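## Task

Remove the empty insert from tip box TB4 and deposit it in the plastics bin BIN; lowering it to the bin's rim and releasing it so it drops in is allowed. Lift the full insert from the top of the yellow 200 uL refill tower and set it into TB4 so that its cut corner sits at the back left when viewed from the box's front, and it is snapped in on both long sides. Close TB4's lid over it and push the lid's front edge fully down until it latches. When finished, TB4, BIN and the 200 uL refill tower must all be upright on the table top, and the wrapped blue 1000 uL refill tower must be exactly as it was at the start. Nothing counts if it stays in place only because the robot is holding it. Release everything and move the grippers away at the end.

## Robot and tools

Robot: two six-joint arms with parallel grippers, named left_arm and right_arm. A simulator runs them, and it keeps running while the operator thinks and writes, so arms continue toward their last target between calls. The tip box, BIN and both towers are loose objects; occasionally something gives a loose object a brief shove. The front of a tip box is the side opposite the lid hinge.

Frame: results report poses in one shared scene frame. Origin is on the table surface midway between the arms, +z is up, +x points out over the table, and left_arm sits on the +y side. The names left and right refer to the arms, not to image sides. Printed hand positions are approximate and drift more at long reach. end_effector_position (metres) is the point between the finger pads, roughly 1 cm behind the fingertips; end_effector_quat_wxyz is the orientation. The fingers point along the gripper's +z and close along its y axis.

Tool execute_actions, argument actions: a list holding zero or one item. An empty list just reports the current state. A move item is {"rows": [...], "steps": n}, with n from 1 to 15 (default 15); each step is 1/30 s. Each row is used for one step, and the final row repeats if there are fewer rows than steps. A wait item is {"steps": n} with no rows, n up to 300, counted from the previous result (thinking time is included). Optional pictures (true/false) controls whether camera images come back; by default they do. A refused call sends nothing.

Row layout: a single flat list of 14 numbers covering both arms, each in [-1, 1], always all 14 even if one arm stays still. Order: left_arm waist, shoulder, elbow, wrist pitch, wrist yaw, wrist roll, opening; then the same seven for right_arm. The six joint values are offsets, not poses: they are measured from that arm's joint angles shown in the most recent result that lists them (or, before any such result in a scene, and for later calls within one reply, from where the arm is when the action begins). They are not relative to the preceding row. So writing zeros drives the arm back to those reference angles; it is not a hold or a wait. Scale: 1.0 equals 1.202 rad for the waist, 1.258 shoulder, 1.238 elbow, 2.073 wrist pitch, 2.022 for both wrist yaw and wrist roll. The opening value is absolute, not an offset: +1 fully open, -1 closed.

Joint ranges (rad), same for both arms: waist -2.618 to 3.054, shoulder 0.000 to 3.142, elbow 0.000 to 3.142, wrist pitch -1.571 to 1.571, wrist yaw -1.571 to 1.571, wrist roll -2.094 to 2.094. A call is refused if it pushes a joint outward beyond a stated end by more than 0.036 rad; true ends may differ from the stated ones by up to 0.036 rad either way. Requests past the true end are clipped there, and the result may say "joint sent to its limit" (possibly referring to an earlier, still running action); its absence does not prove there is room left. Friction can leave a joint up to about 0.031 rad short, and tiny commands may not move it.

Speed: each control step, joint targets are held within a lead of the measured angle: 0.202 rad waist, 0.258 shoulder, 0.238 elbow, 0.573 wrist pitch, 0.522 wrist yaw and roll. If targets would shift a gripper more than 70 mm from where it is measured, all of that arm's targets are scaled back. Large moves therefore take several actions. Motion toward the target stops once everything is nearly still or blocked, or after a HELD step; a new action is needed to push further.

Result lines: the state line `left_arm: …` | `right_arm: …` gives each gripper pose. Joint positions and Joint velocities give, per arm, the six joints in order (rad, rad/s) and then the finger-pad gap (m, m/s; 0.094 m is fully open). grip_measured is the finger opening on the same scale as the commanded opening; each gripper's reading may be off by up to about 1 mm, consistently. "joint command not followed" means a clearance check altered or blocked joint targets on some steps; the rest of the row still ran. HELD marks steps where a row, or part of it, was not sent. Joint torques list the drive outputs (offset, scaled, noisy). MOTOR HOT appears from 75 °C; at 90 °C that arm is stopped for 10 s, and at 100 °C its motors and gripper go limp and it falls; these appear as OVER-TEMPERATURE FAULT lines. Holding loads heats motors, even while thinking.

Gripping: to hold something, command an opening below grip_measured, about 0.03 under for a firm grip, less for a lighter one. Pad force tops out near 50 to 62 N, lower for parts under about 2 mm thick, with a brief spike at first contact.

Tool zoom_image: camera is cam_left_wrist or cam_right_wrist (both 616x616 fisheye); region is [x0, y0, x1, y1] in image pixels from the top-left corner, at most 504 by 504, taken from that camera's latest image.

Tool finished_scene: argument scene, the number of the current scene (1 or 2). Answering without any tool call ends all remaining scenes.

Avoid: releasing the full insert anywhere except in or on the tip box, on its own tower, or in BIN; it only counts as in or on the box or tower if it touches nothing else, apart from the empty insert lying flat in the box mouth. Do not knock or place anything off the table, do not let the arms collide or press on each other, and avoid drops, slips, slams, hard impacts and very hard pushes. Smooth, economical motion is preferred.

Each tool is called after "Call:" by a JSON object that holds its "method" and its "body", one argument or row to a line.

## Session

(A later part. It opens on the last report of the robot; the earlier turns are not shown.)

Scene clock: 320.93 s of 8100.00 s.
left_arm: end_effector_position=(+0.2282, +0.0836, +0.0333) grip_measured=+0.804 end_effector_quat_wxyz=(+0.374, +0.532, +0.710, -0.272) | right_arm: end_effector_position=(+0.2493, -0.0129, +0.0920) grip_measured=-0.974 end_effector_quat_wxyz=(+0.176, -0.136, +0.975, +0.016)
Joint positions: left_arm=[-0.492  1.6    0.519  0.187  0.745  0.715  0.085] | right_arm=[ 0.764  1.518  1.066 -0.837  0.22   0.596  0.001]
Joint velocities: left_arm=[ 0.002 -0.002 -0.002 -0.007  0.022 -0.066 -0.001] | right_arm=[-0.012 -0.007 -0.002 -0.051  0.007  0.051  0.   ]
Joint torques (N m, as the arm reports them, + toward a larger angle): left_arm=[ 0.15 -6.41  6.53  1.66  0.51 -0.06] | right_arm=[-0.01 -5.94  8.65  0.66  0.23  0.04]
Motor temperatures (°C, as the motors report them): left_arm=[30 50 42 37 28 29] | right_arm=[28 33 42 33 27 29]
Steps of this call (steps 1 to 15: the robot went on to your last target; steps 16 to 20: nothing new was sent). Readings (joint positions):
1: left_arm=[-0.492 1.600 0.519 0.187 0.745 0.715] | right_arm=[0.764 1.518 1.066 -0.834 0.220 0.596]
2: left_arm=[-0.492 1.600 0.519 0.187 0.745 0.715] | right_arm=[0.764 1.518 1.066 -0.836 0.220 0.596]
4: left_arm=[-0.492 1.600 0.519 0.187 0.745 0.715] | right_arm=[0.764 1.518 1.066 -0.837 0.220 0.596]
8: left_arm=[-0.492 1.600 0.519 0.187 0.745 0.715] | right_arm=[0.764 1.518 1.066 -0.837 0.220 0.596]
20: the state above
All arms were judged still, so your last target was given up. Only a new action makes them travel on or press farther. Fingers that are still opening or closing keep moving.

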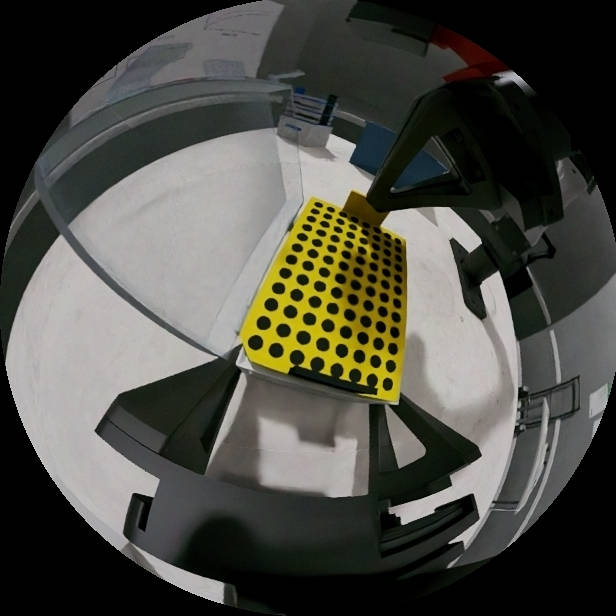

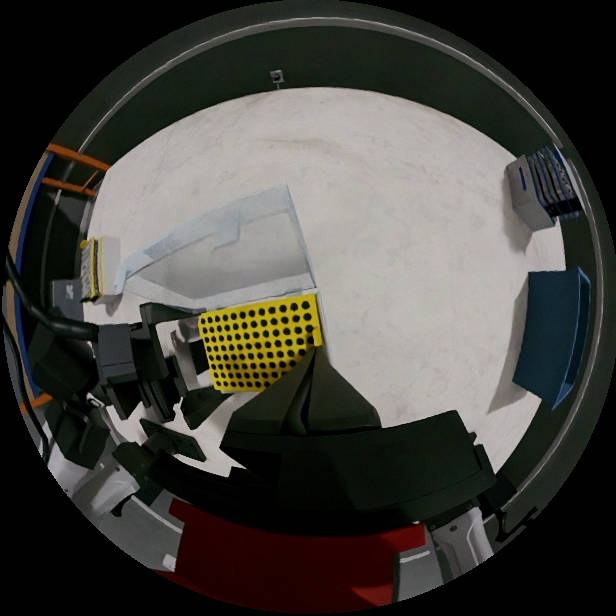

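Call:
{"method": "execute_actions", "body": {
  "actions": [
    {"rows":[[-0.008,-0.012,-0.014,0.01,-0.01,-0.012,0.76,0,-0.02,0,-0.012,0,0,-1],[-0.011,-0.015,-0.019,0.017,-0.018,-0.021,0.76,0,-0.035,0,-0.024,0,0,-1],[-0.015,-0.018,-0.024,0.024,-0.026,-0.03,0.76,0,-0.05,0,-0.036,0,0,-1],[-0.019,-0.021,-0.03,0.031,-0.034,-0.039,0.76,0,-0.07,0,-0.05,0,0,-1],[-0.023,-0.024,-0.036,0.038,-0.042,-0.048,0.76,0,-0.09,0,-0.064,0,0,-1],[-0.027,-0.028,-0.042,0.045,-0.05,-0.057,0.76,0,-0.11,0,-0.078,0,0,-1],[-0.032,-0.031,-0.048,0.052,-0.057,-0.066,0.76,0,-0.13,0,-0.092,0,0,-1],[-0.036,-0.035,-0.054,0.059,-0.064,-0.075,0.76,0,-0.15,0,-0.106,0,0,-1],[-0.041,-0.038,-0.06,0.066,-0.071,-0.084,0.76,0,-0.17,0,-0.12,0,0,-1],[-0.045,-0.042,-0.066,0.073,-0.077,-0.093,0.76,0,-0.19,0,-0.134,0,0,-1],[-0.05,-0.045,-0.072,0.08,-0.081,-0.102,0.76,0,-0.21,0,-0.145,0,0,-1],[-0.054,-0.049,-0.078,0.085,-0.081,-0.11,0.76,0,-0.225,0,-0.15,0,0,-1],[-0.058,-0.052,-0.084,0.085,-0.081,-0.11,0.76,0,-0.24,0,-0.15,0,0,-1],[-0.06,-0.055,-0.09,0.085,-0.081,-0.11,0.76,0,-0.25,0,-0.15,0,0,-1],[-0.06,-0.058,-0.095,0.085,-0.081,-0.11,0.76,0,-0.25,0,-0.15,0,0,-1]],"steps":15}
  ],
  "pictures": false
}}

Call:
{"method": "execute_actions", "body": {
  "actions": [
    {"steps":25}
  ]
}}

Scene clock: 357.57 s of 8100.00 s.
left_arm: end_effector_position=(+0.2264, +0.0811, +0.0331) grip_measured=+0.804 end_effector_quat_wxyz=(+0.389, +0.486, +0.742, -0.249) | right_arm: end_effector_position=(+0.2112, -0.0614, +0.1530) grip_measured=-0.974 end_effector_quat_wxyz=(+0.190, -0.133, +0.972, +0.029)
Joint positions: left_arm=[-0.55   1.548  0.434  0.33   0.624  0.538  0.085] | right_arm=[ 0.764  1.225  1.066 -1.091  0.22   0.596  0.001]
Joint velocities: left_arm=[-0.056 -0.115 -0.208  0.183 -0.242 -0.198  0.   ] | right_arm=[ 0.007 -0.403 -0.012 -0.315  0.081  0.081 -0.001]
Joint torques (N m, as the arm reports them, + toward a larger angle): left_arm=[-0.7  -7.1   4.76  1.85  0.24 -0.19] | right_arm=[-0.05 -3.1   6.64  0.75  0.19  0.03]
Motor temperatures (°C, as the motors report them): left_arm=[30 50 42 39 28 29] | right_arm=[28 33 45 33 27 29]
Steps of this call (steps 1 to 90: nothing new was sent; then 33.13 s passed at rest; steps 91 to 105: all 15 steps of this action). Readings (joint positions):
91: left_arm=[-0.492 1.600 0.519 0.187 0.744 0.713] | right_arm=[0.764 1.518 1.066 -0.838 0.220 0.596]
92: left_arm=[-0.492 1.600 0.518 0.190 0.742 0.708] | right_arm=[0.764 1.516 1.066 -0.842 0.220 0.596]
94: left_arm=[-0.495 1.596 0.512 0.206 0.730 0.690] | right_arm=[0.764 1.498 1.066 -0.864 0.220 0.596]
98: left_arm=[-0.515 1.578 0.484 0.249 0.692 0.635] | right_arm=[0.764 1.400 1.066 -0.942 0.220 0.596]
105: the state above

Scene clock: 358.40 s of 8100.00 s.
left_arm: end_effector_position=(+0.2284, +0.0829, +0.0332) grip_measured=+0.804 end_effector_quat_wxyz=(+0.393, +0.473, +0.750, -0.244) | right_arm: end_effector_position=(+0.2042, -0.0702, +0.1537) grip_measured=-0.974 end_effector_quat_wxyz=(+0.180, -0.135, +0.974, +0.019)
Joint positions: left_arm=[-0.553  1.541  0.421  0.354  0.6    0.504  0.085] | right_arm=[ 0.764  1.208  1.066 -1.136  0.22   0.596  0.001]
Joint velocities: left_arm=[-0.017  0.002  0.012 -0.051 -0.081  0.022 -0.002] | right_arm=[ 0.012 -0.022 -0.022 -0.051 -0.051  0.051 -0.001]
Joint torques (N m, as the arm reports them, + toward a larger angle): left_arm=[-0.76 -7.01  4.82  2.    0.22 -0.19] | right_arm=[ 0.   -3.55  6.57  0.66  0.21  0.03]
Motor temperatures (°C, as the motors report them): left_arm=[30 50 42 39 28 29] | right_arm=[28 33 45 33 27 29]
Steps of this call (steps 1 to 25: the robot went on to your last target). Readings (joint positions):
1: left_arm=[-0.552 1.545 0.428 0.337 0.619 0.531] | right_arm=[0.764 1.214 1.066 -1.101 0.220 0.596]
2: left_arm=[-0.553 1.542 0.424 0.341 0.616 0.526] | right_arm=[0.764 1.209 1.066 -1.110 0.220 0.596]
4: left_arm=[-0.553 1.541 0.421 0.347 0.611 0.518] | right_arm=[0.764 1.208 1.066 -1.121 0.220 0.596]
8: left_arm=[-0.553 1.541 0.421 0.352 0.604 0.510] | right_arm=[0.764 1.208 1.066 -1.131 0.220 0.596]
25: the state above

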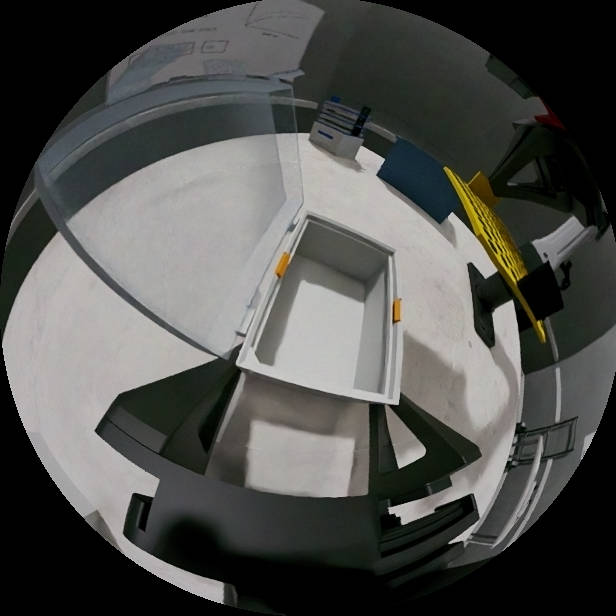

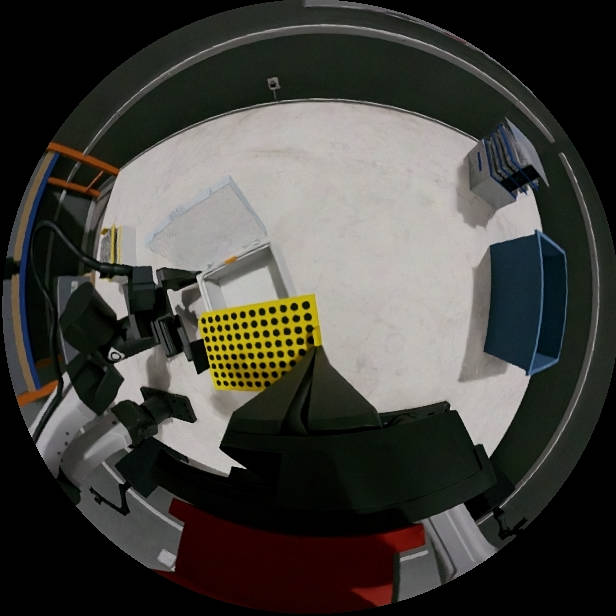

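Call:
{"method": "execute_actions", "body": {
  "actions": [
    {"rows":[[-0.009,-0.012,-0.016,0.01,-0.015,-0.012,0.76,0,0,0.04,-0.02,0,0,-1],[-0.014,-0.015,-0.021,0.016,-0.024,-0.02,0.76,0,0,0.07,-0.04,0,0,-1],[-0.019,-0.018,-0.026,0.022,-0.033,-0.028,0.76,0,0,0.1,-0.06,0,0,-1],[-0.024,-0.021,-0.032,0.028,-0.042,-0.036,0.76,-0.02,0,0.13,-0.08,0,0,-1],[-0.029,-0.024,-0.038,0.034,-0.051,-0.044,0.76,-0.05,0,0.16,-0.095,0,0,-1],[-0.034,-0.028,-0.044,0.04,-0.06,-0.052,0.76,-0.09,0,0.185,-0.1,0,0,-1],[-0.039,-0.031,-0.05,0.046,-0.069,-0.06,0.76,-0.14,0,0.185,-0.1,0,0,-1],[-0.044,-0.035,-0.056,0.052,-0.078,-0.068,0.76,-0.2,0,0.185,-0.1,0,0,-1],[-0.049,-0.038,-0.062,0.058,-0.087,-0.076,0.76,-0.27,0,0.185,-0.1,0,0,-1],[-0.054,-0.042,-0.068,0.064,-0.096,-0.084,0.76,-0.35,0,0.185,-0.1,0,0,-1],[-0.06,-0.045,-0.074,0.07,-0.102,-0.092,0.76,-0.43,0,0.185,-0.1,0,0,-1],[-0.065,-0.048,-0.08,0.075,-0.107,-0.101,0.76,-0.51,0,0.185,-0.1,0,0,-1],[-0.07,-0.051,-0.086,0.075,-0.107,-0.101,0.76,-0.6,0,0.185,-0.1,0,0,-1],[-0.075,-0.054,-0.092,0.075,-0.107,-0.101,0.76,-0.7,0,0.185,-0.1,0,0,-1],[-0.08,-0.057,-0.097,0.075,-0.107,-0.101,0.76,-0.88,0,0.185,-0.1,0,0,-1]],"steps":15}
  ],
  "pictures": false
}}

Call:
{"method": "execute_actions", "body": {
  "actions": [
    {"steps":40}
  ]
}}

Scene clock: 374.57 s of 8100.00 s.
left_arm: end_effector_position=(+0.2266, +0.0847, +0.0333) grip_measured=+0.804 end_effector_quat_wxyz=(+0.414, +0.417, +0.781, -0.213) | right_arm: end_effector_position=(+0.2695, -0.2071, +0.2094) grip_measured=-0.974 end_effector_quat_wxyz=(+0.197, +0.170, +0.965, -0.024)
Joint positions: left_arm=[-0.626  1.489  0.334  0.482  0.432  0.337  0.085] | right_arm=[ 0.145  1.209  1.28  -1.302  0.216  0.596  0.001]
Joint velocities: left_arm=[-0.134 -0.129 -0.178  0.212 -0.3   -0.271  0.   ] | right_arm=[-2.078 -0.012 -0.007 -0.11  -0.007  0.066  0.001]
Joint torques (N m, as the arm reports them, + toward a larger angle): left_arm=[-1.17 -6.27  4.54  2.03  0.25 -0.08] | right_arm=[-0.4  -3.26  7.31  0.61  0.29 -0.02]
Motor temperatures (°C, as the motors report them): left_arm=[30 50 42 41 28 29] | right_arm=[28 32 44 33 27 29]
Steps of this call (steps 1 to 15: the robot went on to your last target; steps 16 to 90: nothing new was sent; then 12.67 s passed at rest; steps 91 to 105: all 15 steps of this action). Readings (joint positions):
91: left_arm=[-0.553 1.541 0.421 0.356 0.599 0.502] | right_arm=[0.764 1.208 1.069 -1.140 0.220 0.596]
92: left_arm=[-0.554 1.541 0.420 0.359 0.594 0.497] | right_arm=[0.764 1.208 1.078 -1.154 0.220 0.596]
94: left_arm=[-0.561 1.537 0.413 0.373 0.576 0.481] | right_arm=[0.763 1.209 1.126 -1.201 0.219 0.596]
98: left_arm=[-0.586 1.519 0.384 0.412 0.529 0.431] | right_arm=[0.643 1.209 1.260 -1.268 0.212 0.596]
105: the state above

Scene clock: 375.90 s of 8100.00 s.
left_arm: end_effector_position=(+0.2259, +0.0852, +0.0331) grip_measured=+0.804 end_effector_quat_wxyz=(+0.417, +0.405, +0.786, -0.211) | right_arm: end_effector_position=(+0.2539, -0.3148, +0.2075) grip_measured=-0.974 end_effector_quat_wxyz=(+0.174, +0.373, +0.908, -0.075)
Joint positions: left_arm=[-0.639  1.482  0.321  0.501  0.405  0.305  0.085] | right_arm=[-0.288  1.209  1.28  -1.332  0.226  0.596  0.001]
Joint velocities: left_arm=[-0.002  0.002 -0.017 -0.11   0.007  0.037  0.   ] | right_arm=[-0.007  0.012 -0.007 -0.007 -0.037 -0.022  0.001]
Joint torques (N m, as the arm reports them, + toward a larger angle): left_arm=[-0.85 -6.27  4.7   2.18  0.07 -0.12] | right_arm=[-0.43 -3.05  7.46  0.7   0.14  0.03]
Motor temperatures (°C, as the motors report them): left_arm=[30 50 41 41 28 29] | right_arm=[28 32 44 33 27 29]
Steps of this call (steps 1 to 30: the robot went on to your last target; steps 31 to 40: nothing new was sent). Readings (joint positions):
1: left_arm=[-0.631 1.485 0.329 0.488 0.424 0.331] | right_arm=[0.072 1.209 1.280 -1.305 0.216 0.596]
2: left_arm=[-0.634 1.484 0.326 0.492 0.418 0.325] | right_arm=[-0.001 1.209 1.280 -1.307 0.216 0.596]
4: left_arm=[-0.636 1.482 0.322 0.497 0.412 0.317] | right_arm=[-0.146 1.209 1.280 -1.311 0.217 0.596]
8: left_arm=[-0.637 1.482 0.321 0.499 0.408 0.308] | right_arm=[-0.287 1.209 1.280 -1.323 0.226 0.596]
40: the state above
All arms were judged still, so your last target was given up. Only a new action makes them travel on or press farther. Fingers that are still opening or closing keep moving.

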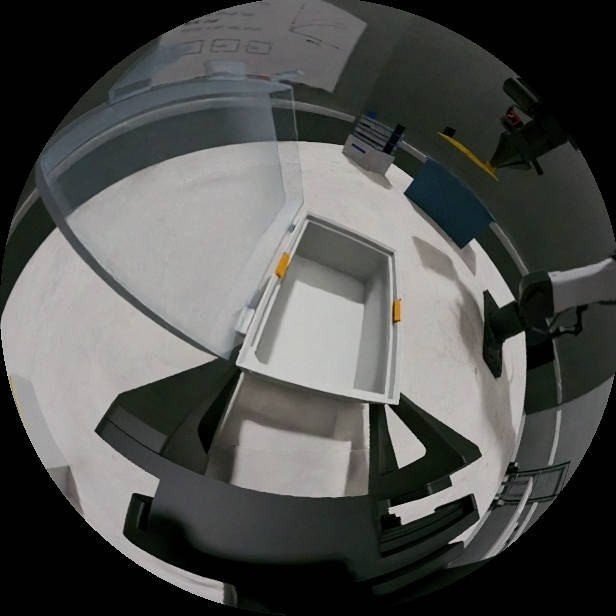

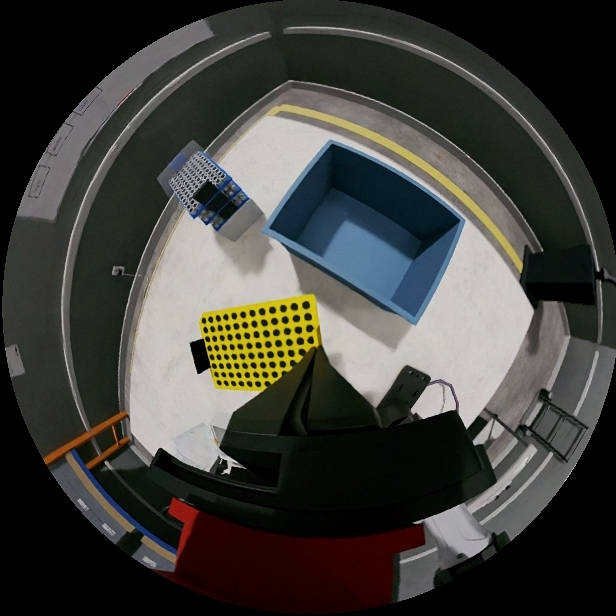

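Call:
{"method": "execute_actions", "body": {
  "actions": [
    {"rows":[[0,0,0,0,0,0,0.85,-0.03,0,0,0,0,0,-1],[0,0,0,0,0,0,0.92,-0.07,0,0,0.01,0,0,-1],[0,0,0,0,0,0,1,-0.12,0.01,-0.01,0.02,0,0,-1],[0,0,0,0,0,0,1,-0.17,0.02,-0.02,0.035,0,0,-1],[0,0,0,0,0,0,1,-0.22,0.03,-0.03,0.05,0,0,-1],[0.01,-0.015,-0.014,-0.015,0.01,0.008,1,-0.27,0.045,-0.04,0.065,0,0,-1],[0.018,-0.035,-0.02,-0.03,0.016,0.014,1,-0.32,0.06,-0.05,0.08,0,0,-1],[0.028,-0.058,-0.026,-0.045,0.022,0.02,1,-0.37,0.075,-0.06,0.095,0,0,-1],[0.038,-0.082,-0.033,-0.06,0.028,0.026,1,-0.41,0.09,-0.07,0.11,0,0,-1],[0.048,-0.106,-0.039,-0.075,0.034,0.031,1,-0.44,0.1,-0.08,0.125,0,0,-1],[0.058,-0.13,-0.046,-0.09,0.04,0.036,1,-0.46,0.11,-0.09,0.135,0,0,-1],[0.068,-0.154,-0.052,-0.103,0.045,0.04,1,-0.475,0.12,-0.1,0.142,0,0,-1],[0.079,-0.178,-0.059,-0.116,0.049,0.044,1,-0.475,0.125,-0.11,0.142,0,0,-1],[0.09,-0.202,-0.065,-0.116,0.049,0.044,1,-0.475,0.125,-0.11,0.142,0,0,-1],[0.1,-0.224,-0.071,-0.116,0.049,0.044,1,-0.475,0.125,-0.11,0.142,0,0,-1]],"steps":15}
  ],
  "pictures": false
}}

Call:
{"method": "execute_actions", "body": {
  "actions": [
    {"steps":30}
  ]
}}

Scene clock: 402.27 s of 8100.00 s.
left_arm: end_effector_position=(+0.2119, +0.1104, +0.0527) grip_measured=+1.000 end_effector_quat_wxyz=(+0.429, +0.404, +0.781, -0.208) | right_arm: end_effector_position=(+0.2100, -0.4550, +0.1478) grip_measured=-0.974 end_effector_quat_wxyz=(+0.125, +0.612, +0.772, -0.119)
Joint positions: left_arm=[-0.551  1.263  0.266  0.339  0.47   0.362  0.094] | right_arm=[-0.854  1.367  1.162 -1.1    0.226  0.596  0.001]
Joint velocities: left_arm=[ 0.359 -0.857 -0.256 -0.462  0.168  0.183  0.   ] | right_arm=[-0.051  0.183 -0.247  0.198 -0.037 -0.022  0.   ]
Joint torques (N m, as the arm reports them, + toward a larger angle): left_arm=[ 1.04 -4.63  5.68  1.97  0.4   0.04] | right_arm=[ 0.   -5.29  6.27  0.95  0.21  0.03]
Motor temperatures (°C, as the motors report them): left_arm=[30 49 41 44 28 29] | right_arm=[28 31 44 32 27 29]
Steps of this call (steps 1 to 90: nothing new was sent; then 22.87 s passed at rest; steps 91 to 105: all 15 steps of this action). Readings (joint positions):
91: left_arm=[-0.639 1.482 0.321 0.501 0.405 0.305] | right_arm=[-0.292 1.209 1.280 -1.332 0.225 0.596]
92: left_arm=[-0.639 1.482 0.321 0.501 0.405 0.305] | right_arm=[-0.307 1.209 1.280 -1.332 0.223 0.596]
94: left_arm=[-0.639 1.482 0.321 0.501 0.405 0.305] | right_arm=[-0.384 1.210 1.280 -1.323 0.219 0.596]
98: left_arm=[-0.633 1.466 0.318 0.478 0.415 0.313] | right_arm=[-0.621 1.246 1.257 -1.247 0.220 0.596]
105: the state above

Scene clock: 403.27 s of 8100.00 s.
left_arm: end_effector_position=(+0.2040, +0.1161, +0.0521) grip_measured=+1.000 end_effector_quat_wxyz=(+0.421, +0.407, +0.783, -0.211) | right_arm: end_effector_position=(+0.2156, -0.4600, +0.1462) grip_measured=-0.974 end_effector_quat_wxyz=(+0.137, +0.612, +0.770, -0.120)
Joint positions: left_arm=[-0.53   1.213  0.254  0.274  0.494  0.384  0.094] | right_arm=[-0.854  1.373  1.153 -1.06   0.226  0.596  0.001]
Joint velocities: left_arm=[ 0.007 -0.007  0.012  0.007  0.022 -0.022  0.   ] | right_arm=[ 0.012  0.002 -0.002 -0.007 -0.007 -0.037 -0.   ]
Joint torques (N m, as the arm reports them, + toward a larger angle): left_arm=[ 1.18 -4.4   5.6   1.88  0.43  0.05] | right_arm=[-0.37 -5.16  5.92  0.96  0.22  0.03]
Motor temperatures (°C, as the motors report them): left_arm=[30 49 41 44 28 29] | right_arm=[28 31 44 33 27 29]
Steps of this call (steps 1 to 30: the robot went on to your last target). Readings (joint positions):
1: left_arm=[-0.540 1.238 0.259 0.326 0.474 0.367] | right_arm=[-0.854 1.372 1.156 -1.094 0.226 0.596]
2: left_arm=[-0.534 1.223 0.255 0.317 0.478 0.370] | right_arm=[-0.854 1.373 1.153 -1.090 0.226 0.596]
4: left_arm=[-0.530 1.213 0.254 0.305 0.484 0.375] | right_arm=[-0.854 1.373 1.153 -1.079 0.226 0.596]
8: left_arm=[-0.530 1.213 0.254 0.286 0.490 0.380] | right_arm=[-0.854 1.373 1.153 -1.067 0.226 0.596]
30: the state above
All arms were judged still, so your last target was given up. Only a new action makes them travel on or press farther. Fingers that are still opening or closing keep moving.

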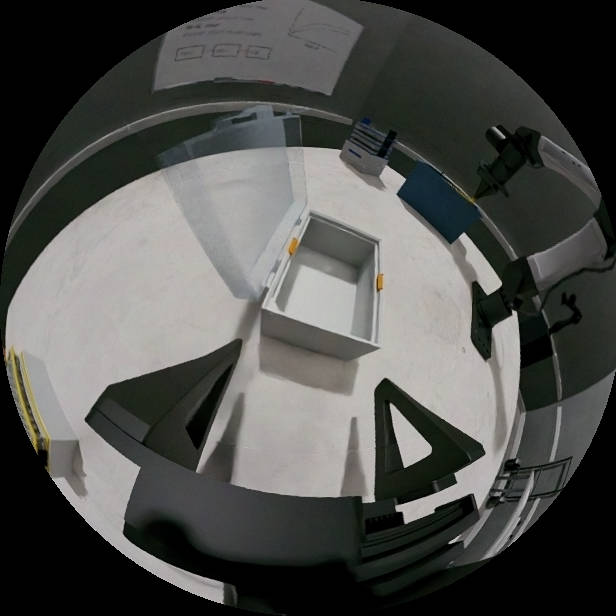

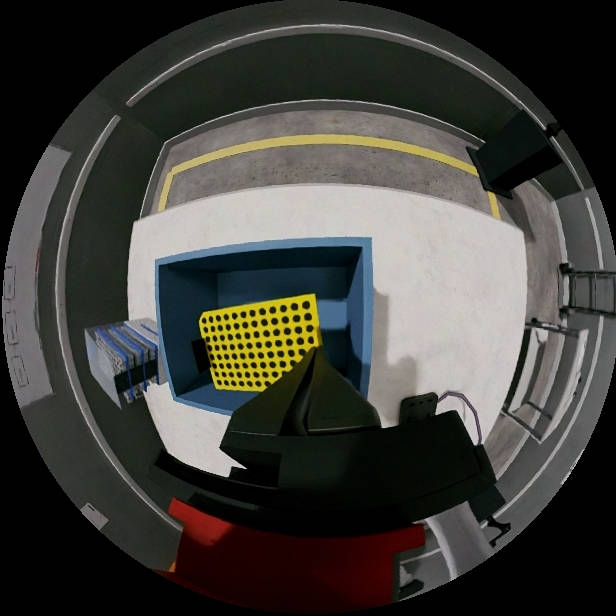

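Call:
{"method": "execute_actions", "body": {
  "actions": [
    {"rows":[[0.03,0,0.02,-0.02,-0.02,0.02,0.9,0,0,-0.02,0.012,0,0,-1],[0.07,0,0.04,-0.04,-0.04,0.04,0.8,0,0,-0.035,0.022,0,0,-1],[0.12,0,0.06,-0.06,-0.06,0.07,0.7,0,0,-0.05,0.032,0,0,-1],[0.17,0,0.09,-0.09,-0.08,0.1,0.6,0,0,-0.065,0.042,0,0,-1],[0.22,0,0.13,-0.12,-0.1,0.13,0.5,0,0,-0.08,0.052,0,0,-1],[0.26,0.01,0.18,-0.16,-0.12,0.16,0.4,0,0,-0.095,0.062,0,0,-1],[0.28,0.03,0.25,-0.2,-0.14,0.19,0.3,0,0,-0.105,0.068,0,0,-1],[0.29,0.05,0.32,-0.25,-0.16,0.22,0.2,0,0,-0.105,0.068,0,0,-1],[0.3,0.08,0.4,-0.3,-0.18,0.25,0.1,0,0,-0.105,0.068,0,0,-1],[0.3,0.11,0.48,-0.35,-0.2,0.28,0,0,0,-0.105,0.068,0,0,-1],[0.3,0.14,0.56,-0.4,-0.22,0.31,0,0,0,-0.105,0.068,0,0,-1],[0.3,0.17,0.64,-0.45,-0.24,0.34,0,0,0,-0.105,0.068,0,0,-1],[0.3,0.2,0.72,-0.5,-0.243,0.37,0,0,0,-0.105,0.068,0,0,-1],[0.3,0.23,0.8,-0.55,-0.243,0.4,0,0,0,-0.105,0.068,0,0,-1],[0.3,0.26,0.88,-0.6,-0.243,0.45,0,0,0,-0.105,0.068,0,0,-1]],"steps":15}
  ],
  "pictures": false
}}

Call:
{"method": "execute_actions", "body": {
  "actions": [
    {"steps":25}
  ]
}}

Scene clock: 418.47 s of 8100.00 s.
left_arm: end_effector_position=(+0.3468, +0.2798, +0.1510) grip_measured=+0.002 end_effector_quat_wxyz=(+0.306, +0.460, +0.825, +0.120) | right_arm: end_effector_position=(+0.2129, -0.4577, +0.1160) grip_measured=-0.974 end_effector_quat_wxyz=(+0.132, +0.612, +0.771, -0.120)
Joint positions: left_arm=[-0.177  1.457  1.091 -0.54   0.093  1.001  0.047] | right_arm=[-0.854  1.373  1.036 -0.953  0.226  0.596  0.001]
Joint velocities: left_arm=[ 0.002  1.126  2.537 -2.762 -0.535  1.897 -0.   ] | right_arm=[ 0.012 -0.002 -0.007  0.066  0.095 -0.007 -0.001]
Joint torques (N m, as the arm reports them, + toward a larger angle): left_arm=[ 0.74 -5.71  8.34  1.76  0.15 -0.04] | right_arm=[-0.01 -4.57  5.42  0.89  0.21  0.03]
Motor temperatures (°C, as the motors report them): left_arm=[30 48 41 44 28 29] | right_arm=[28 31 43 33 27 29]
Steps of this call (steps 1 to 90: nothing new was sent; then 11.70 s passed at rest; steps 91 to 105: all 15 steps of this action). Readings (joint positions):
91: left_arm=[-0.527 1.213 0.255 0.271 0.492 0.388] | right_arm=[-0.854 1.373 1.153 -1.060 0.226 0.596]
92: left_arm=[-0.512 1.213 0.261 0.257 0.486 0.400] | right_arm=[-0.854 1.373 1.150 -1.055 0.226 0.596]
94: left_arm=[-0.436 1.213 0.293 0.205 0.454 0.449] | right_arm=[-0.854 1.373 1.130 -1.033 0.226 0.596]
98: left_arm=[-0.233 1.231 0.487 0.004 0.325 0.613] | right_arm=[-0.854 1.373 1.057 -0.984 0.226 0.596]
105: the state above

Scene clock: 419.30 s of 8100.00 s.
left_arm: end_effector_position=(+0.3185, +0.2932, +0.1676) grip_measured=+0.002 end_effector_quat_wxyz=(+0.174, +0.579, +0.787, +0.124) | right_arm: end_effector_position=(+0.2150, -0.4596, +0.1169) grip_measured=-0.974 end_effector_quat_wxyz=(+0.138, +0.612, +0.769, -0.120)
Joint positions: left_arm=[-0.177  1.528  1.343 -0.955  0.013  1.283  0.047] | right_arm=[-0.854  1.373  1.036 -0.941  0.226  0.596  0.001]
Joint velocities: left_arm=[-0.017  0.007 -0.007 -0.051  0.007 -0.022  0.   ] | right_arm=[ 0.007 -0.002 -0.002 -0.037 -0.037 -0.051  0.   ]
Joint torques (N m, as the arm reports them, + toward a larger angle): left_arm=[ 0.82 -6.28  8.47  1.23  0.09  0.  ] | right_arm=[ 0.01 -4.71  5.67  0.98  0.22  0.03]
Motor temperatures (°C, as the motors report them): left_arm=[30 48 41 43 28 29] | right_arm=[28 31 43 33 27 29]
Steps of this call (steps 1 to 25: the robot went on to your last target). Readings (joint positions):
1: left_arm=[-0.177 1.492 1.175 -0.624 0.077 1.057] | right_arm=[-0.854 1.373 1.036 -0.951 0.226 0.596]
2: left_arm=[-0.177 1.518 1.243 -0.686 0.063 1.103] | right_arm=[-0.854 1.373 1.036 -0.948 0.226 0.596]
4: left_arm=[-0.177 1.529 1.318 -0.761 0.044 1.168] | right_arm=[-0.854 1.373 1.036 -0.945 0.226 0.596]
8: left_arm=[-0.177 1.528 1.343 -0.865 0.026 1.237] | right_arm=[-0.854 1.373 1.036 -0.943 0.226 0.596]
25: the state above

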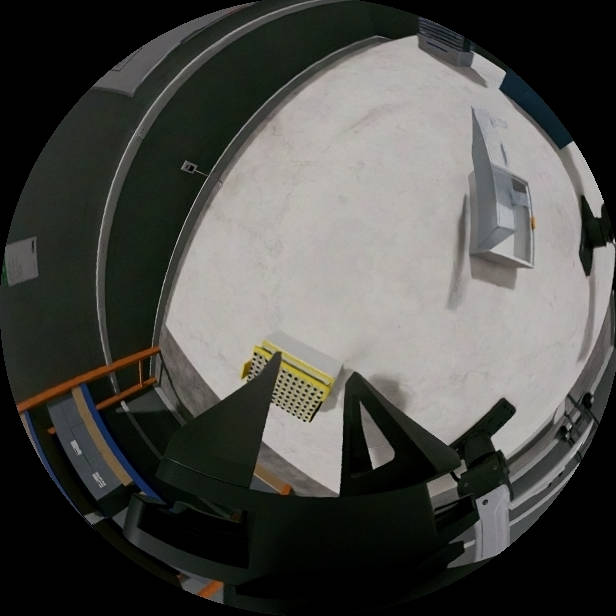

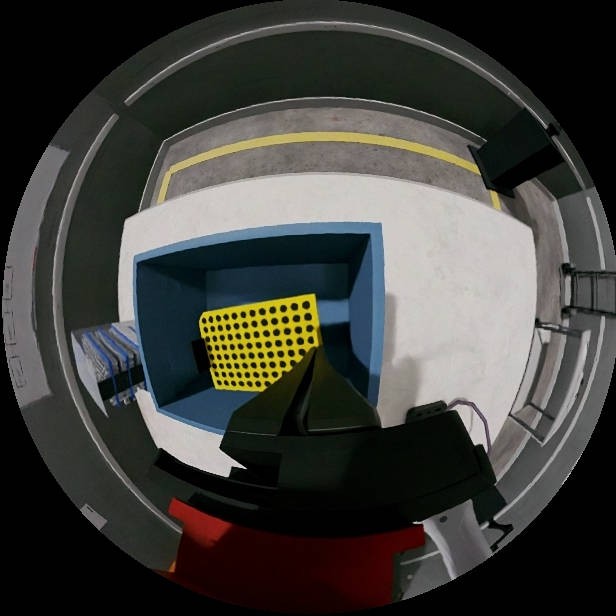

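Call:
{"method": "execute_actions", "body": {
  "actions": [
    {"rows":[[0.02,0.02,0.02,-0.02,0,0.02,0,0,0,0,0,0,0,-0.9],[0.045,0.04,0.04,-0.04,0,0.04,0,0,0,0,0,0,0,-0.8],[0.07,0.065,0.06,-0.065,0,0.06,0,0,0,0,0,0,0,-0.7],[0.1,0.09,0.08,-0.09,0,0.08,0,0,0,0,0,0,0,-0.6],[0.13,0.115,0.1,-0.115,0,0.1,0,0,0,0,0,0,0,-0.5],[0.16,0.14,0.12,-0.14,0,0.12,0,0,0,0,0,0,0,-0.5],[0.19,0.165,0.14,-0.16,0,0.14,0,0,0,0,0,0,0,-0.5],[0.215,0.19,0.16,-0.18,0,0.155,0,0,0,0,0,0,0,-0.5],[0.235,0.21,0.175,-0.19,0,0.162,0,0,0,0,0,0,0,-0.5],[0.245,0.225,0.185,-0.19,0,0.162,0,0,0,0,0,0,0,-0.5],[0.245,0.238,0.191,-0.19,0,0.162,0,0,0,0,0,0,0,-0.5]],"steps":15}
  ],
  "pictures": false
}}

Call:
{"method": "execute_actions", "body": {
  "actions": [
    {"steps":25}
  ]
}}

Scene clock: 429.90 s of 8100.00 s.
left_arm: end_effector_position=(+0.2798, +0.3941, +0.1151) grip_measured=+0.002 end_effector_quat_wxyz=(+0.007, +0.586, +0.810, +0.001) | right_arm: end_effector_position=(+0.2150, -0.4596, +0.1169) grip_measured=-0.503 end_effector_quat_wxyz=(+0.138, +0.612, +0.769, -0.120)
Joint positions: left_arm=[ 0.124  1.826  1.554 -1.29   0.01   1.569  0.047] | right_arm=[-0.854  1.373  1.036 -0.941  0.226  0.596  0.023]
Joint velocities: left_arm=[-0.027 -0.002  0.012 -0.315 -0.051  0.198 -0.   ] | right_arm=[ 0.002 -0.002 -0.017 -0.051  0.007 -0.081 -0.   ]
Joint torques (N m, as the arm reports them, + toward a larger angle): left_arm=[-0.14 -9.7   9.58  0.35  0.22  0.03] | right_arm=[-0.03 -4.72  6.6   0.77  0.21  0.03]
Motor temperatures (°C, as the motors report them): left_arm=[30 48 42 42 28 29] | right_arm=[28 31 43 33 27 29]
Steps of this call (steps 1 to 30: the robot went on to your last target; steps 31 to 100: nothing new was sent; then 6.77 s passed at rest; steps 101 to 115: all 15 steps of this action). Readings (joint positions):
101: left_arm=[-0.176 1.529 1.344 -0.959 0.013 1.288] | right_arm=[-0.854 1.373 1.036 -0.941 0.226 0.596]
102: left_arm=[-0.170 1.534 1.352 -0.972 0.014 1.299] | right_arm=[-0.854 1.373 1.036 -0.941 0.226 0.596]
104: left_arm=[-0.134 1.567 1.392 -1.019 0.016 1.339] | right_arm=[-0.854 1.373 1.036 -0.941 0.226 0.596]
108: left_arm=[0.007 1.688 1.493 -1.145 0.017 1.454] | right_arm=[-0.854 1.373 1.036 -0.941 0.226 0.596]
115: the state above

Scene clock: 430.73 s of 8100.00 s.
left_arm: end_effector_position=(+0.2710, +0.3911, +0.1175) grip_measured=+0.002 end_effector_quat_wxyz=(-0.004, +0.599, +0.801, -0.014) | right_arm: end_effector_position=(+0.2150, -0.4596, +0.1169) grip_measured=-0.503 end_effector_quat_wxyz=(+0.138, +0.612, +0.769, -0.120)
Joint positions: left_arm=[ 0.123  1.826  1.563 -1.337  0.01   1.601  0.047] | right_arm=[-0.854  1.373  1.036 -0.941  0.226  0.596  0.023]
Joint velocities: left_arm=[ 0.002  0.007  0.002  0.007 -0.051  0.007  0.   ] | right_arm=[-0.007  0.002  0.017 -0.007 -0.051 -0.037  0.   ]
Joint torques (N m, as the arm reports them, + toward a larger angle): left_arm=[-0.39 -9.51  8.84  0.21  0.23  0.03] | right_arm=[ 0.01 -4.7   6.63  0.76  0.22  0.03]
Motor temperatures (°C, as the motors report them): left_arm=[30 48 42 41 28 29] | right_arm=[28 31 43 33 27 29]
Steps of this call (steps 1 to 25: the robot went on to your last target). Readings (joint positions):
1: left_arm=[0.123 1.826 1.554 -1.300 0.010 1.576] | right_arm=[-0.854 1.373 1.036 -0.941 0.226 0.596]
2: left_arm=[0.123 1.826 1.557 -1.310 0.010 1.581] | right_arm=[-0.854 1.373 1.036 -0.941 0.226 0.596]
4: left_arm=[0.123 1.826 1.561 -1.320 0.010 1.588] | right_arm=[-0.854 1.373 1.036 -0.941 0.226 0.596]
8: left_arm=[0.123 1.826 1.563 -1.330 0.010 1.596] | right_arm=[-0.854 1.373 1.036 -0.941 0.226 0.596]
25: the state above

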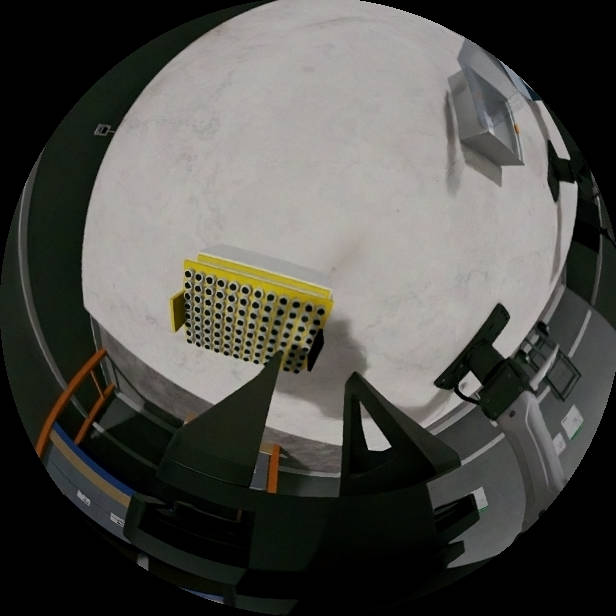

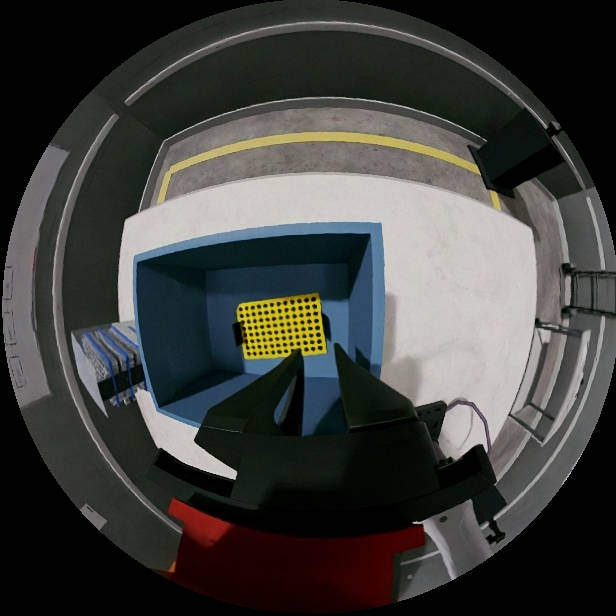

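Call:
{"method": "execute_actions", "body": {
  "actions": [
    {"rows":[[0,0,-0.015,0.01,0,0,0,0,-0.04,0.02,0,-0.01,-0.03,-0.5],[0,0,-0.03,0.02,0,0,0,0,-0.09,0.03,0,-0.02,-0.06,-0.5],[0,0,-0.04,0.03,0,0,0,0,-0.15,0.03,0.01,-0.03,-0.09,-0.5],[0,0,-0.05,0.038,0,0,0,0.02,-0.21,0.02,0.02,-0.045,-0.12,-0.5],[0,0,-0.057,0.044,0,0,0,0.06,-0.27,0,0.03,-0.06,-0.15,-0.5],[0,0,-0.063,0.044,0,0,0,0.12,-0.33,-0.04,0.05,-0.075,-0.18,-0.5],[0,0,-0.063,0.044,0,0,0,0.2,-0.39,-0.09,0.07,-0.09,-0.21,-0.5],[0,0,-0.063,0.044,0,0,0,0.29,-0.45,-0.15,0.09,-0.1,-0.24,-0.5],[0,0,-0.063,0.044,0,0,0,0.38,-0.52,-0.21,0.11,-0.112,-0.27,-0.5],[0,0,-0.063,0.044,0,0,0,0.47,-0.59,-0.28,0.13,-0.112,-0.295,-0.5],[0,0,-0.063,0.044,0,0,0,0.56,-0.66,-0.35,0.15,-0.112,-0.295,-0.5],[0,0,-0.063,0.044,0,0,0,0.66,-0.73,-0.42,0.17,-0.112,-0.295,-0.5],[0,0,-0.063,0.044,0,0,0,0.76,-0.8,-0.49,0.19,-0.112,-0.295,-0.5],[0,0,-0.063,0.044,0,0,0,0.88,-0.86,-0.56,0.19,-0.112,-0.295,-0.5],[0,0,-0.063,0.044,0,0,0,1,-0.91,-0.63,0.19,-0.112,-0.295,-0.5]],"steps":15}
  ],
  "pictures": false
}}

Call:
{"method": "execute_actions", "body": {
  "actions": [
    {"steps":35}
  ]
}}

Scene clock: 451.23 s of 8100.00 s.
left_arm: end_effector_position=(+0.2736, +0.3920, +0.1021) grip_measured=+0.002 end_effector_quat_wxyz=(-0.000, +0.599, +0.801, -0.009) | right_arm: end_effector_position=(+0.2451, -0.2531, +0.1977) grip_measured=-0.502 end_effector_quat_wxyz=(+0.532, +0.053, +0.845, -0.000)
Joint positions: left_arm=[ 0.123  1.826  1.502 -1.261  0.01   1.601  0.047] | right_arm=[-0.17   0.343  0.52  -0.627  0.03   0.076  0.023]
Joint velocities: left_arm=[-0.002 -0.012  0.002  0.066 -0.066 -0.095 -0.   ] | right_arm=[ 2.112 -2.186 -2.21   0.637 -0.212 -0.52  -0.   ]
Joint torques (N m, as the arm reports them, + toward a larger angle): left_arm=[ 0.15 -9.72  6.    0.45  0.2  -0.08] | right_arm=[ 0.05  2.93  5.07  1.63 -0.04 -0.01]
Motor temperatures (°C, as the motors report them): left_arm=[30 52 44 38 28 29] | right_arm=[28 31 43 33 27 29]
Steps of this call (steps 1 to 15: the robot went on to your last target; steps 16 to 90: nothing new was sent; then 17.00 s passed at rest; steps 91 to 105: all 15 steps of this action). Readings (joint positions):
91: left_arm=[0.123 1.826 1.563 -1.336 0.010 1.601] | right_arm=[-0.854 1.370 1.036 -0.941 0.225 0.588]
92: left_arm=[0.123 1.826 1.561 -1.331 0.010 1.601] | right_arm=[-0.854 1.358 1.036 -0.942 0.219 0.570]
94: left_arm=[0.123 1.826 1.545 -1.311 0.010 1.601] | right_arm=[-0.852 1.284 1.036 -0.938 0.198 0.510]
98: left_arm=[0.123 1.826 1.506 -1.280 0.010 1.601] | right_arm=[-0.686 0.961 0.987 -0.845 0.135 0.332]
105: the state above

Scene clock: 452.40 s of 8100.00 s.
left_arm: end_effector_position=(+0.2748, +0.3924, +0.1021) grip_measured=+0.002 end_effector_quat_wxyz=(+0.001, +0.599, +0.801, -0.006) | right_arm: end_effector_position=(+0.2140, -0.1421, +0.1093) grip_measured=-0.502 end_effector_quat_wxyz=(+0.474, -0.204, +0.849, +0.116)
Joint positions: left_arm=[ 0.123  1.826  1.502 -1.256  0.01   1.601  0.047] | right_arm=[ 0.339  0.23   0.249 -0.572  0.002  0.005  0.023]
Joint velocities: left_arm=[-0.007 -0.012 -0.007  0.051  0.007  0.007 -0.001] | right_arm=[ 0.007  0.007 -0.007 -0.066  0.007  0.007 -0.   ]
Joint torques (N m, as the arm reports them, + toward a larger angle): left_arm=[ 0.11 -9.71  6.05  0.48  0.19 -0.08] | right_arm=[ 0.72  1.56  7.86  1.95  0.03 -0.05]
Motor temperatures (°C, as the motors report them): left_arm=[30 52 44 38 28 29] | right_arm=[28 31 43 33 27 29]
Steps of this call (steps 1 to 30: the robot went on to your last target; steps 31 to 35: nothing new was sent). Readings (joint positions):
1: left_arm=[0.123 1.826 1.502 -1.260 0.010 1.601] | right_arm=[-0.099 0.279 0.447 -0.612 0.025 0.062]
2: left_arm=[0.123 1.826 1.502 -1.259 0.010 1.601] | right_arm=[-0.028 0.242 0.381 -0.603 0.022 0.051]
4: left_arm=[0.123 1.826 1.502 -1.258 0.010 1.601] | right_arm=[0.117 0.230 0.287 -0.602 0.016 0.035]
8: left_arm=[0.123 1.826 1.502 -1.257 0.010 1.601] | right_arm=[0.325 0.230 0.249 -0.599 0.003 0.016]
35: the state above
All arms were judged still, so your last target was given up. Only a new action makes them travel on or press farther. Fingers that are still opening or closing keep moving.

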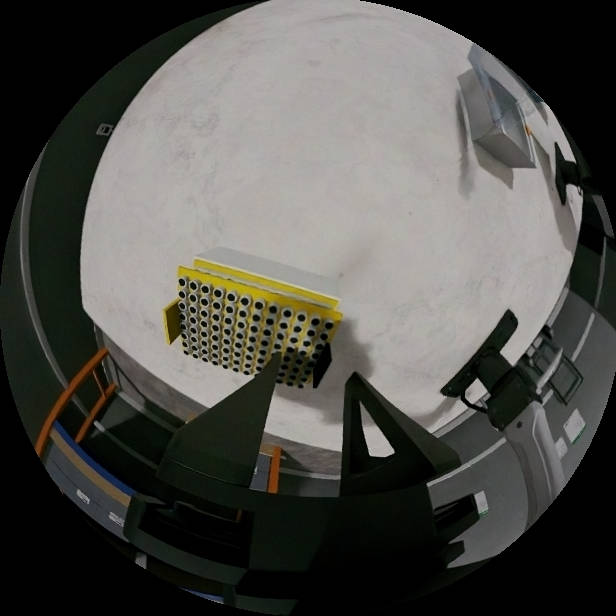

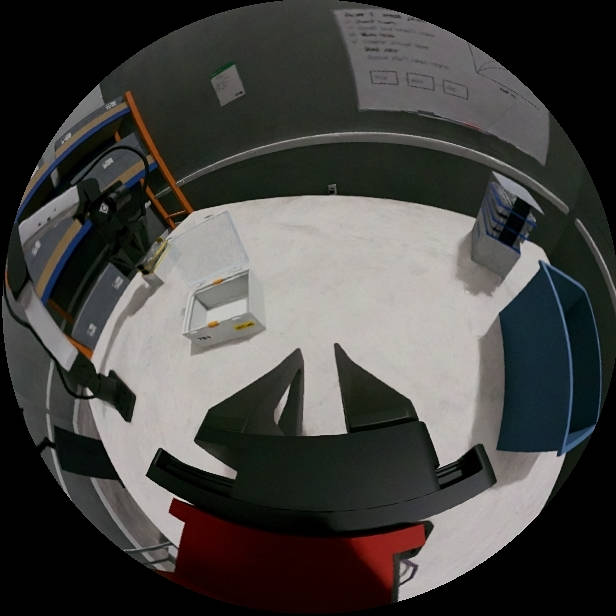

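Call:
{"method": "zoom_image", "body": {
  "camera": "cam_left_wrist",
  "region": [230, 290, 390, 410]
}}

Call:
{"method": "zoom_image", "body": {
  "camera": "cam_right_wrist",
  "region": [90, 200, 210, 300]
}}

Region (230, 290, 390, 410) of cam_left_wrist's 616x616 image, scaled by 3.150, with more detail than that image has; it fills the top 378 rows of this view, and the rest is white.

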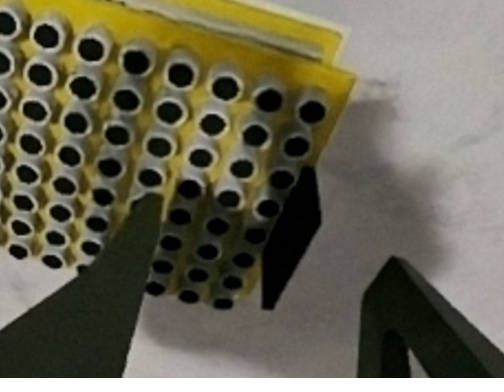

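Region (90, 200, 210, 300) of cam_right_wrist's 616x616 image, scaled by 4.200, with more detail than that image has.

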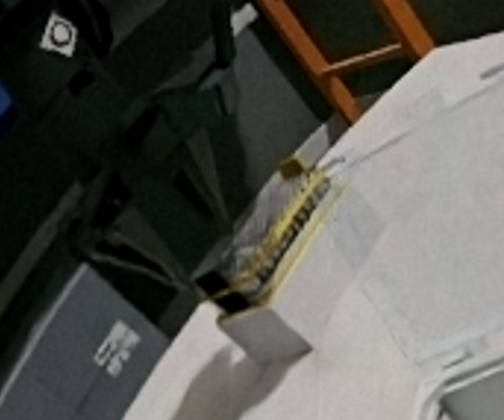

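Call:
{"method": "execute_actions", "body": {
  "actions": [
    {"rows":[[0,0,0,0,0,0,-0.15,0.05,0,0,0,0,0,-0.5],[0,0,0,0,0,0,-0.3,0.1,0,0,0,0,0,-0.5],[0,0,0,0,0,0,-0.45,0.16,0,0,0,0,0,-0.5],[0,0,0,0,0,0,-0.55,0.22,0,0,0,0,0,-0.5],[0,0,0,0,0,0,-0.62,0.28,0,0,0,0,0,-0.5],[0,0,0,0,0,0,-0.68,0.33,0,0,0,0,0,-0.5],[0,0,0,0,0,0,-0.72,0.37,0,0,0,0,0,-0.5],[0,0,0,0,0,0,-0.72,0.4,0,0,0,0,0,-0.5]],"steps":15}
  ]
}}

Call:
{"method": "zoom_image", "body": {
  "camera": "cam_left_wrist",
  "region": [230, 290, 390, 410]
}}

Scene clock: 473.17 s of 8100.00 s.
left_arm: end_effector_position=(+0.2748, +0.3924, +0.1021) grip_measured=-0.718 end_effector_quat_wxyz=(+0.001, +0.599, +0.801, -0.006) | right_arm: end_effector_position=(+0.1480, -0.0657, +0.1093) grip_measured=-0.502 end_effector_quat_wxyz=(+0.433, -0.397, +0.778, +0.223)
Joint positions: left_arm=[ 0.123  1.826  1.502 -1.256  0.01   1.601  0.013] | right_arm=[ 0.81   0.23   0.249 -0.572  0.002  0.005  0.023]
Joint velocities: left_arm=[ 0.012  0.032  0.012 -0.051 -0.066 -0.066 -0.   ] | right_arm=[-0.002  0.002 -0.012 -0.007 -0.037 -0.037 -0.001]
Joint torques (N m, as the arm reports them, + toward a larger angle): left_arm=[ 0.15 -9.7   7.47  0.38  0.2  -0.09] | right_arm=[0.68 1.7  7.28 1.74 0.07 0.02]
Motor temperatures (°C, as the motors report them): left_arm=[30 55 43 37 28 29] | right_arm=[28 30 44 36 27 29]
Steps of this call (steps 1 to 90: nothing new was sent; then 17.27 s passed at rest; steps 91 to 105: all 15 steps of this action). Readings (joint positions):
91: left_arm=[0.123 1.826 1.502 -1.256 0.010 1.601] | right_arm=[0.346 0.230 0.249 -0.572 0.004 0.005]
92: left_arm=[0.123 1.826 1.502 -1.256 0.010 1.601] | right_arm=[0.373 0.230 0.249 -0.572 0.006 0.005]
94: left_arm=[0.123 1.826 1.502 -1.256 0.010 1.601] | right_arm=[0.479 0.230 0.249 -0.572 0.009 0.005]
98: left_arm=[0.123 1.826 1.502 -1.256 0.010 1.601] | right_arm=[0.735 0.230 0.249 -0.572 0.005 0.005]
105: the state above

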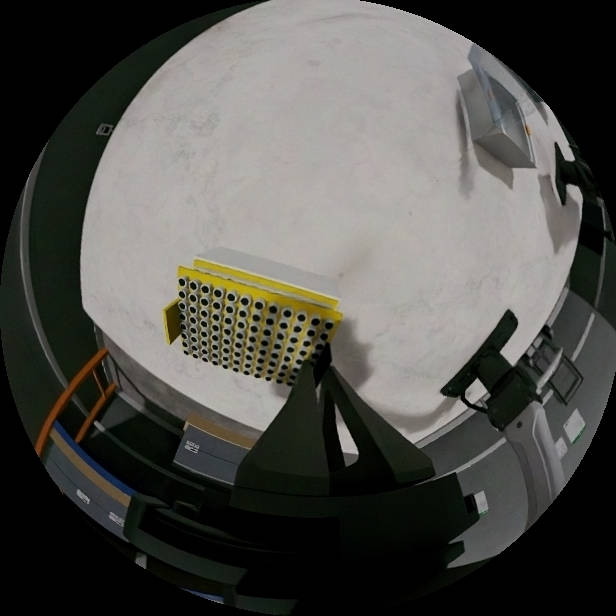

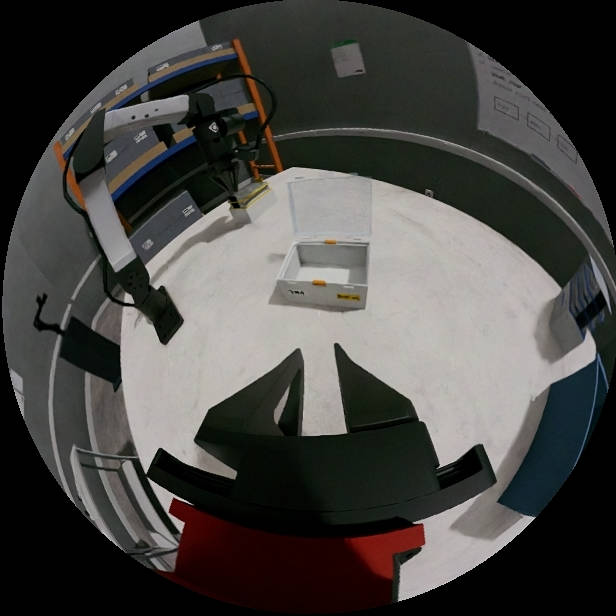

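Region (230, 290, 390, 410) of cam_left_wrist's 616x616 image, scaled by 3.150, with more detail than that image has; it fills the top 378 rows of this view, and the rest is white.

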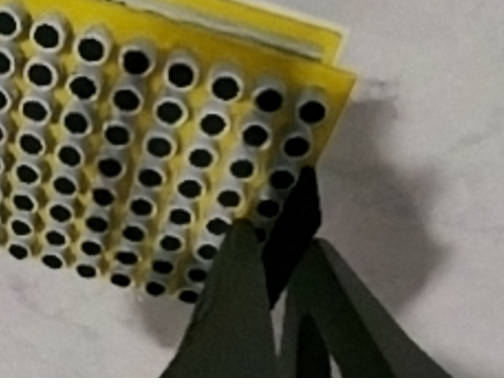

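Call:
{"method": "zoom_image", "body": {
  "camera": "cam_right_wrist",
  "region": [200, 150, 290, 230]
}}

Region (200, 150, 290, 230) of cam_right_wrist's 616x616 image, scaled by 5.600, with more detail than that image has.

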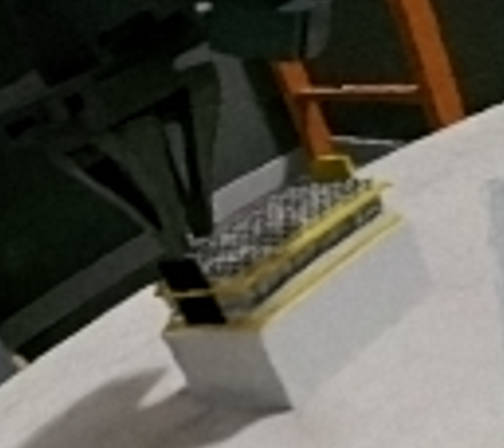

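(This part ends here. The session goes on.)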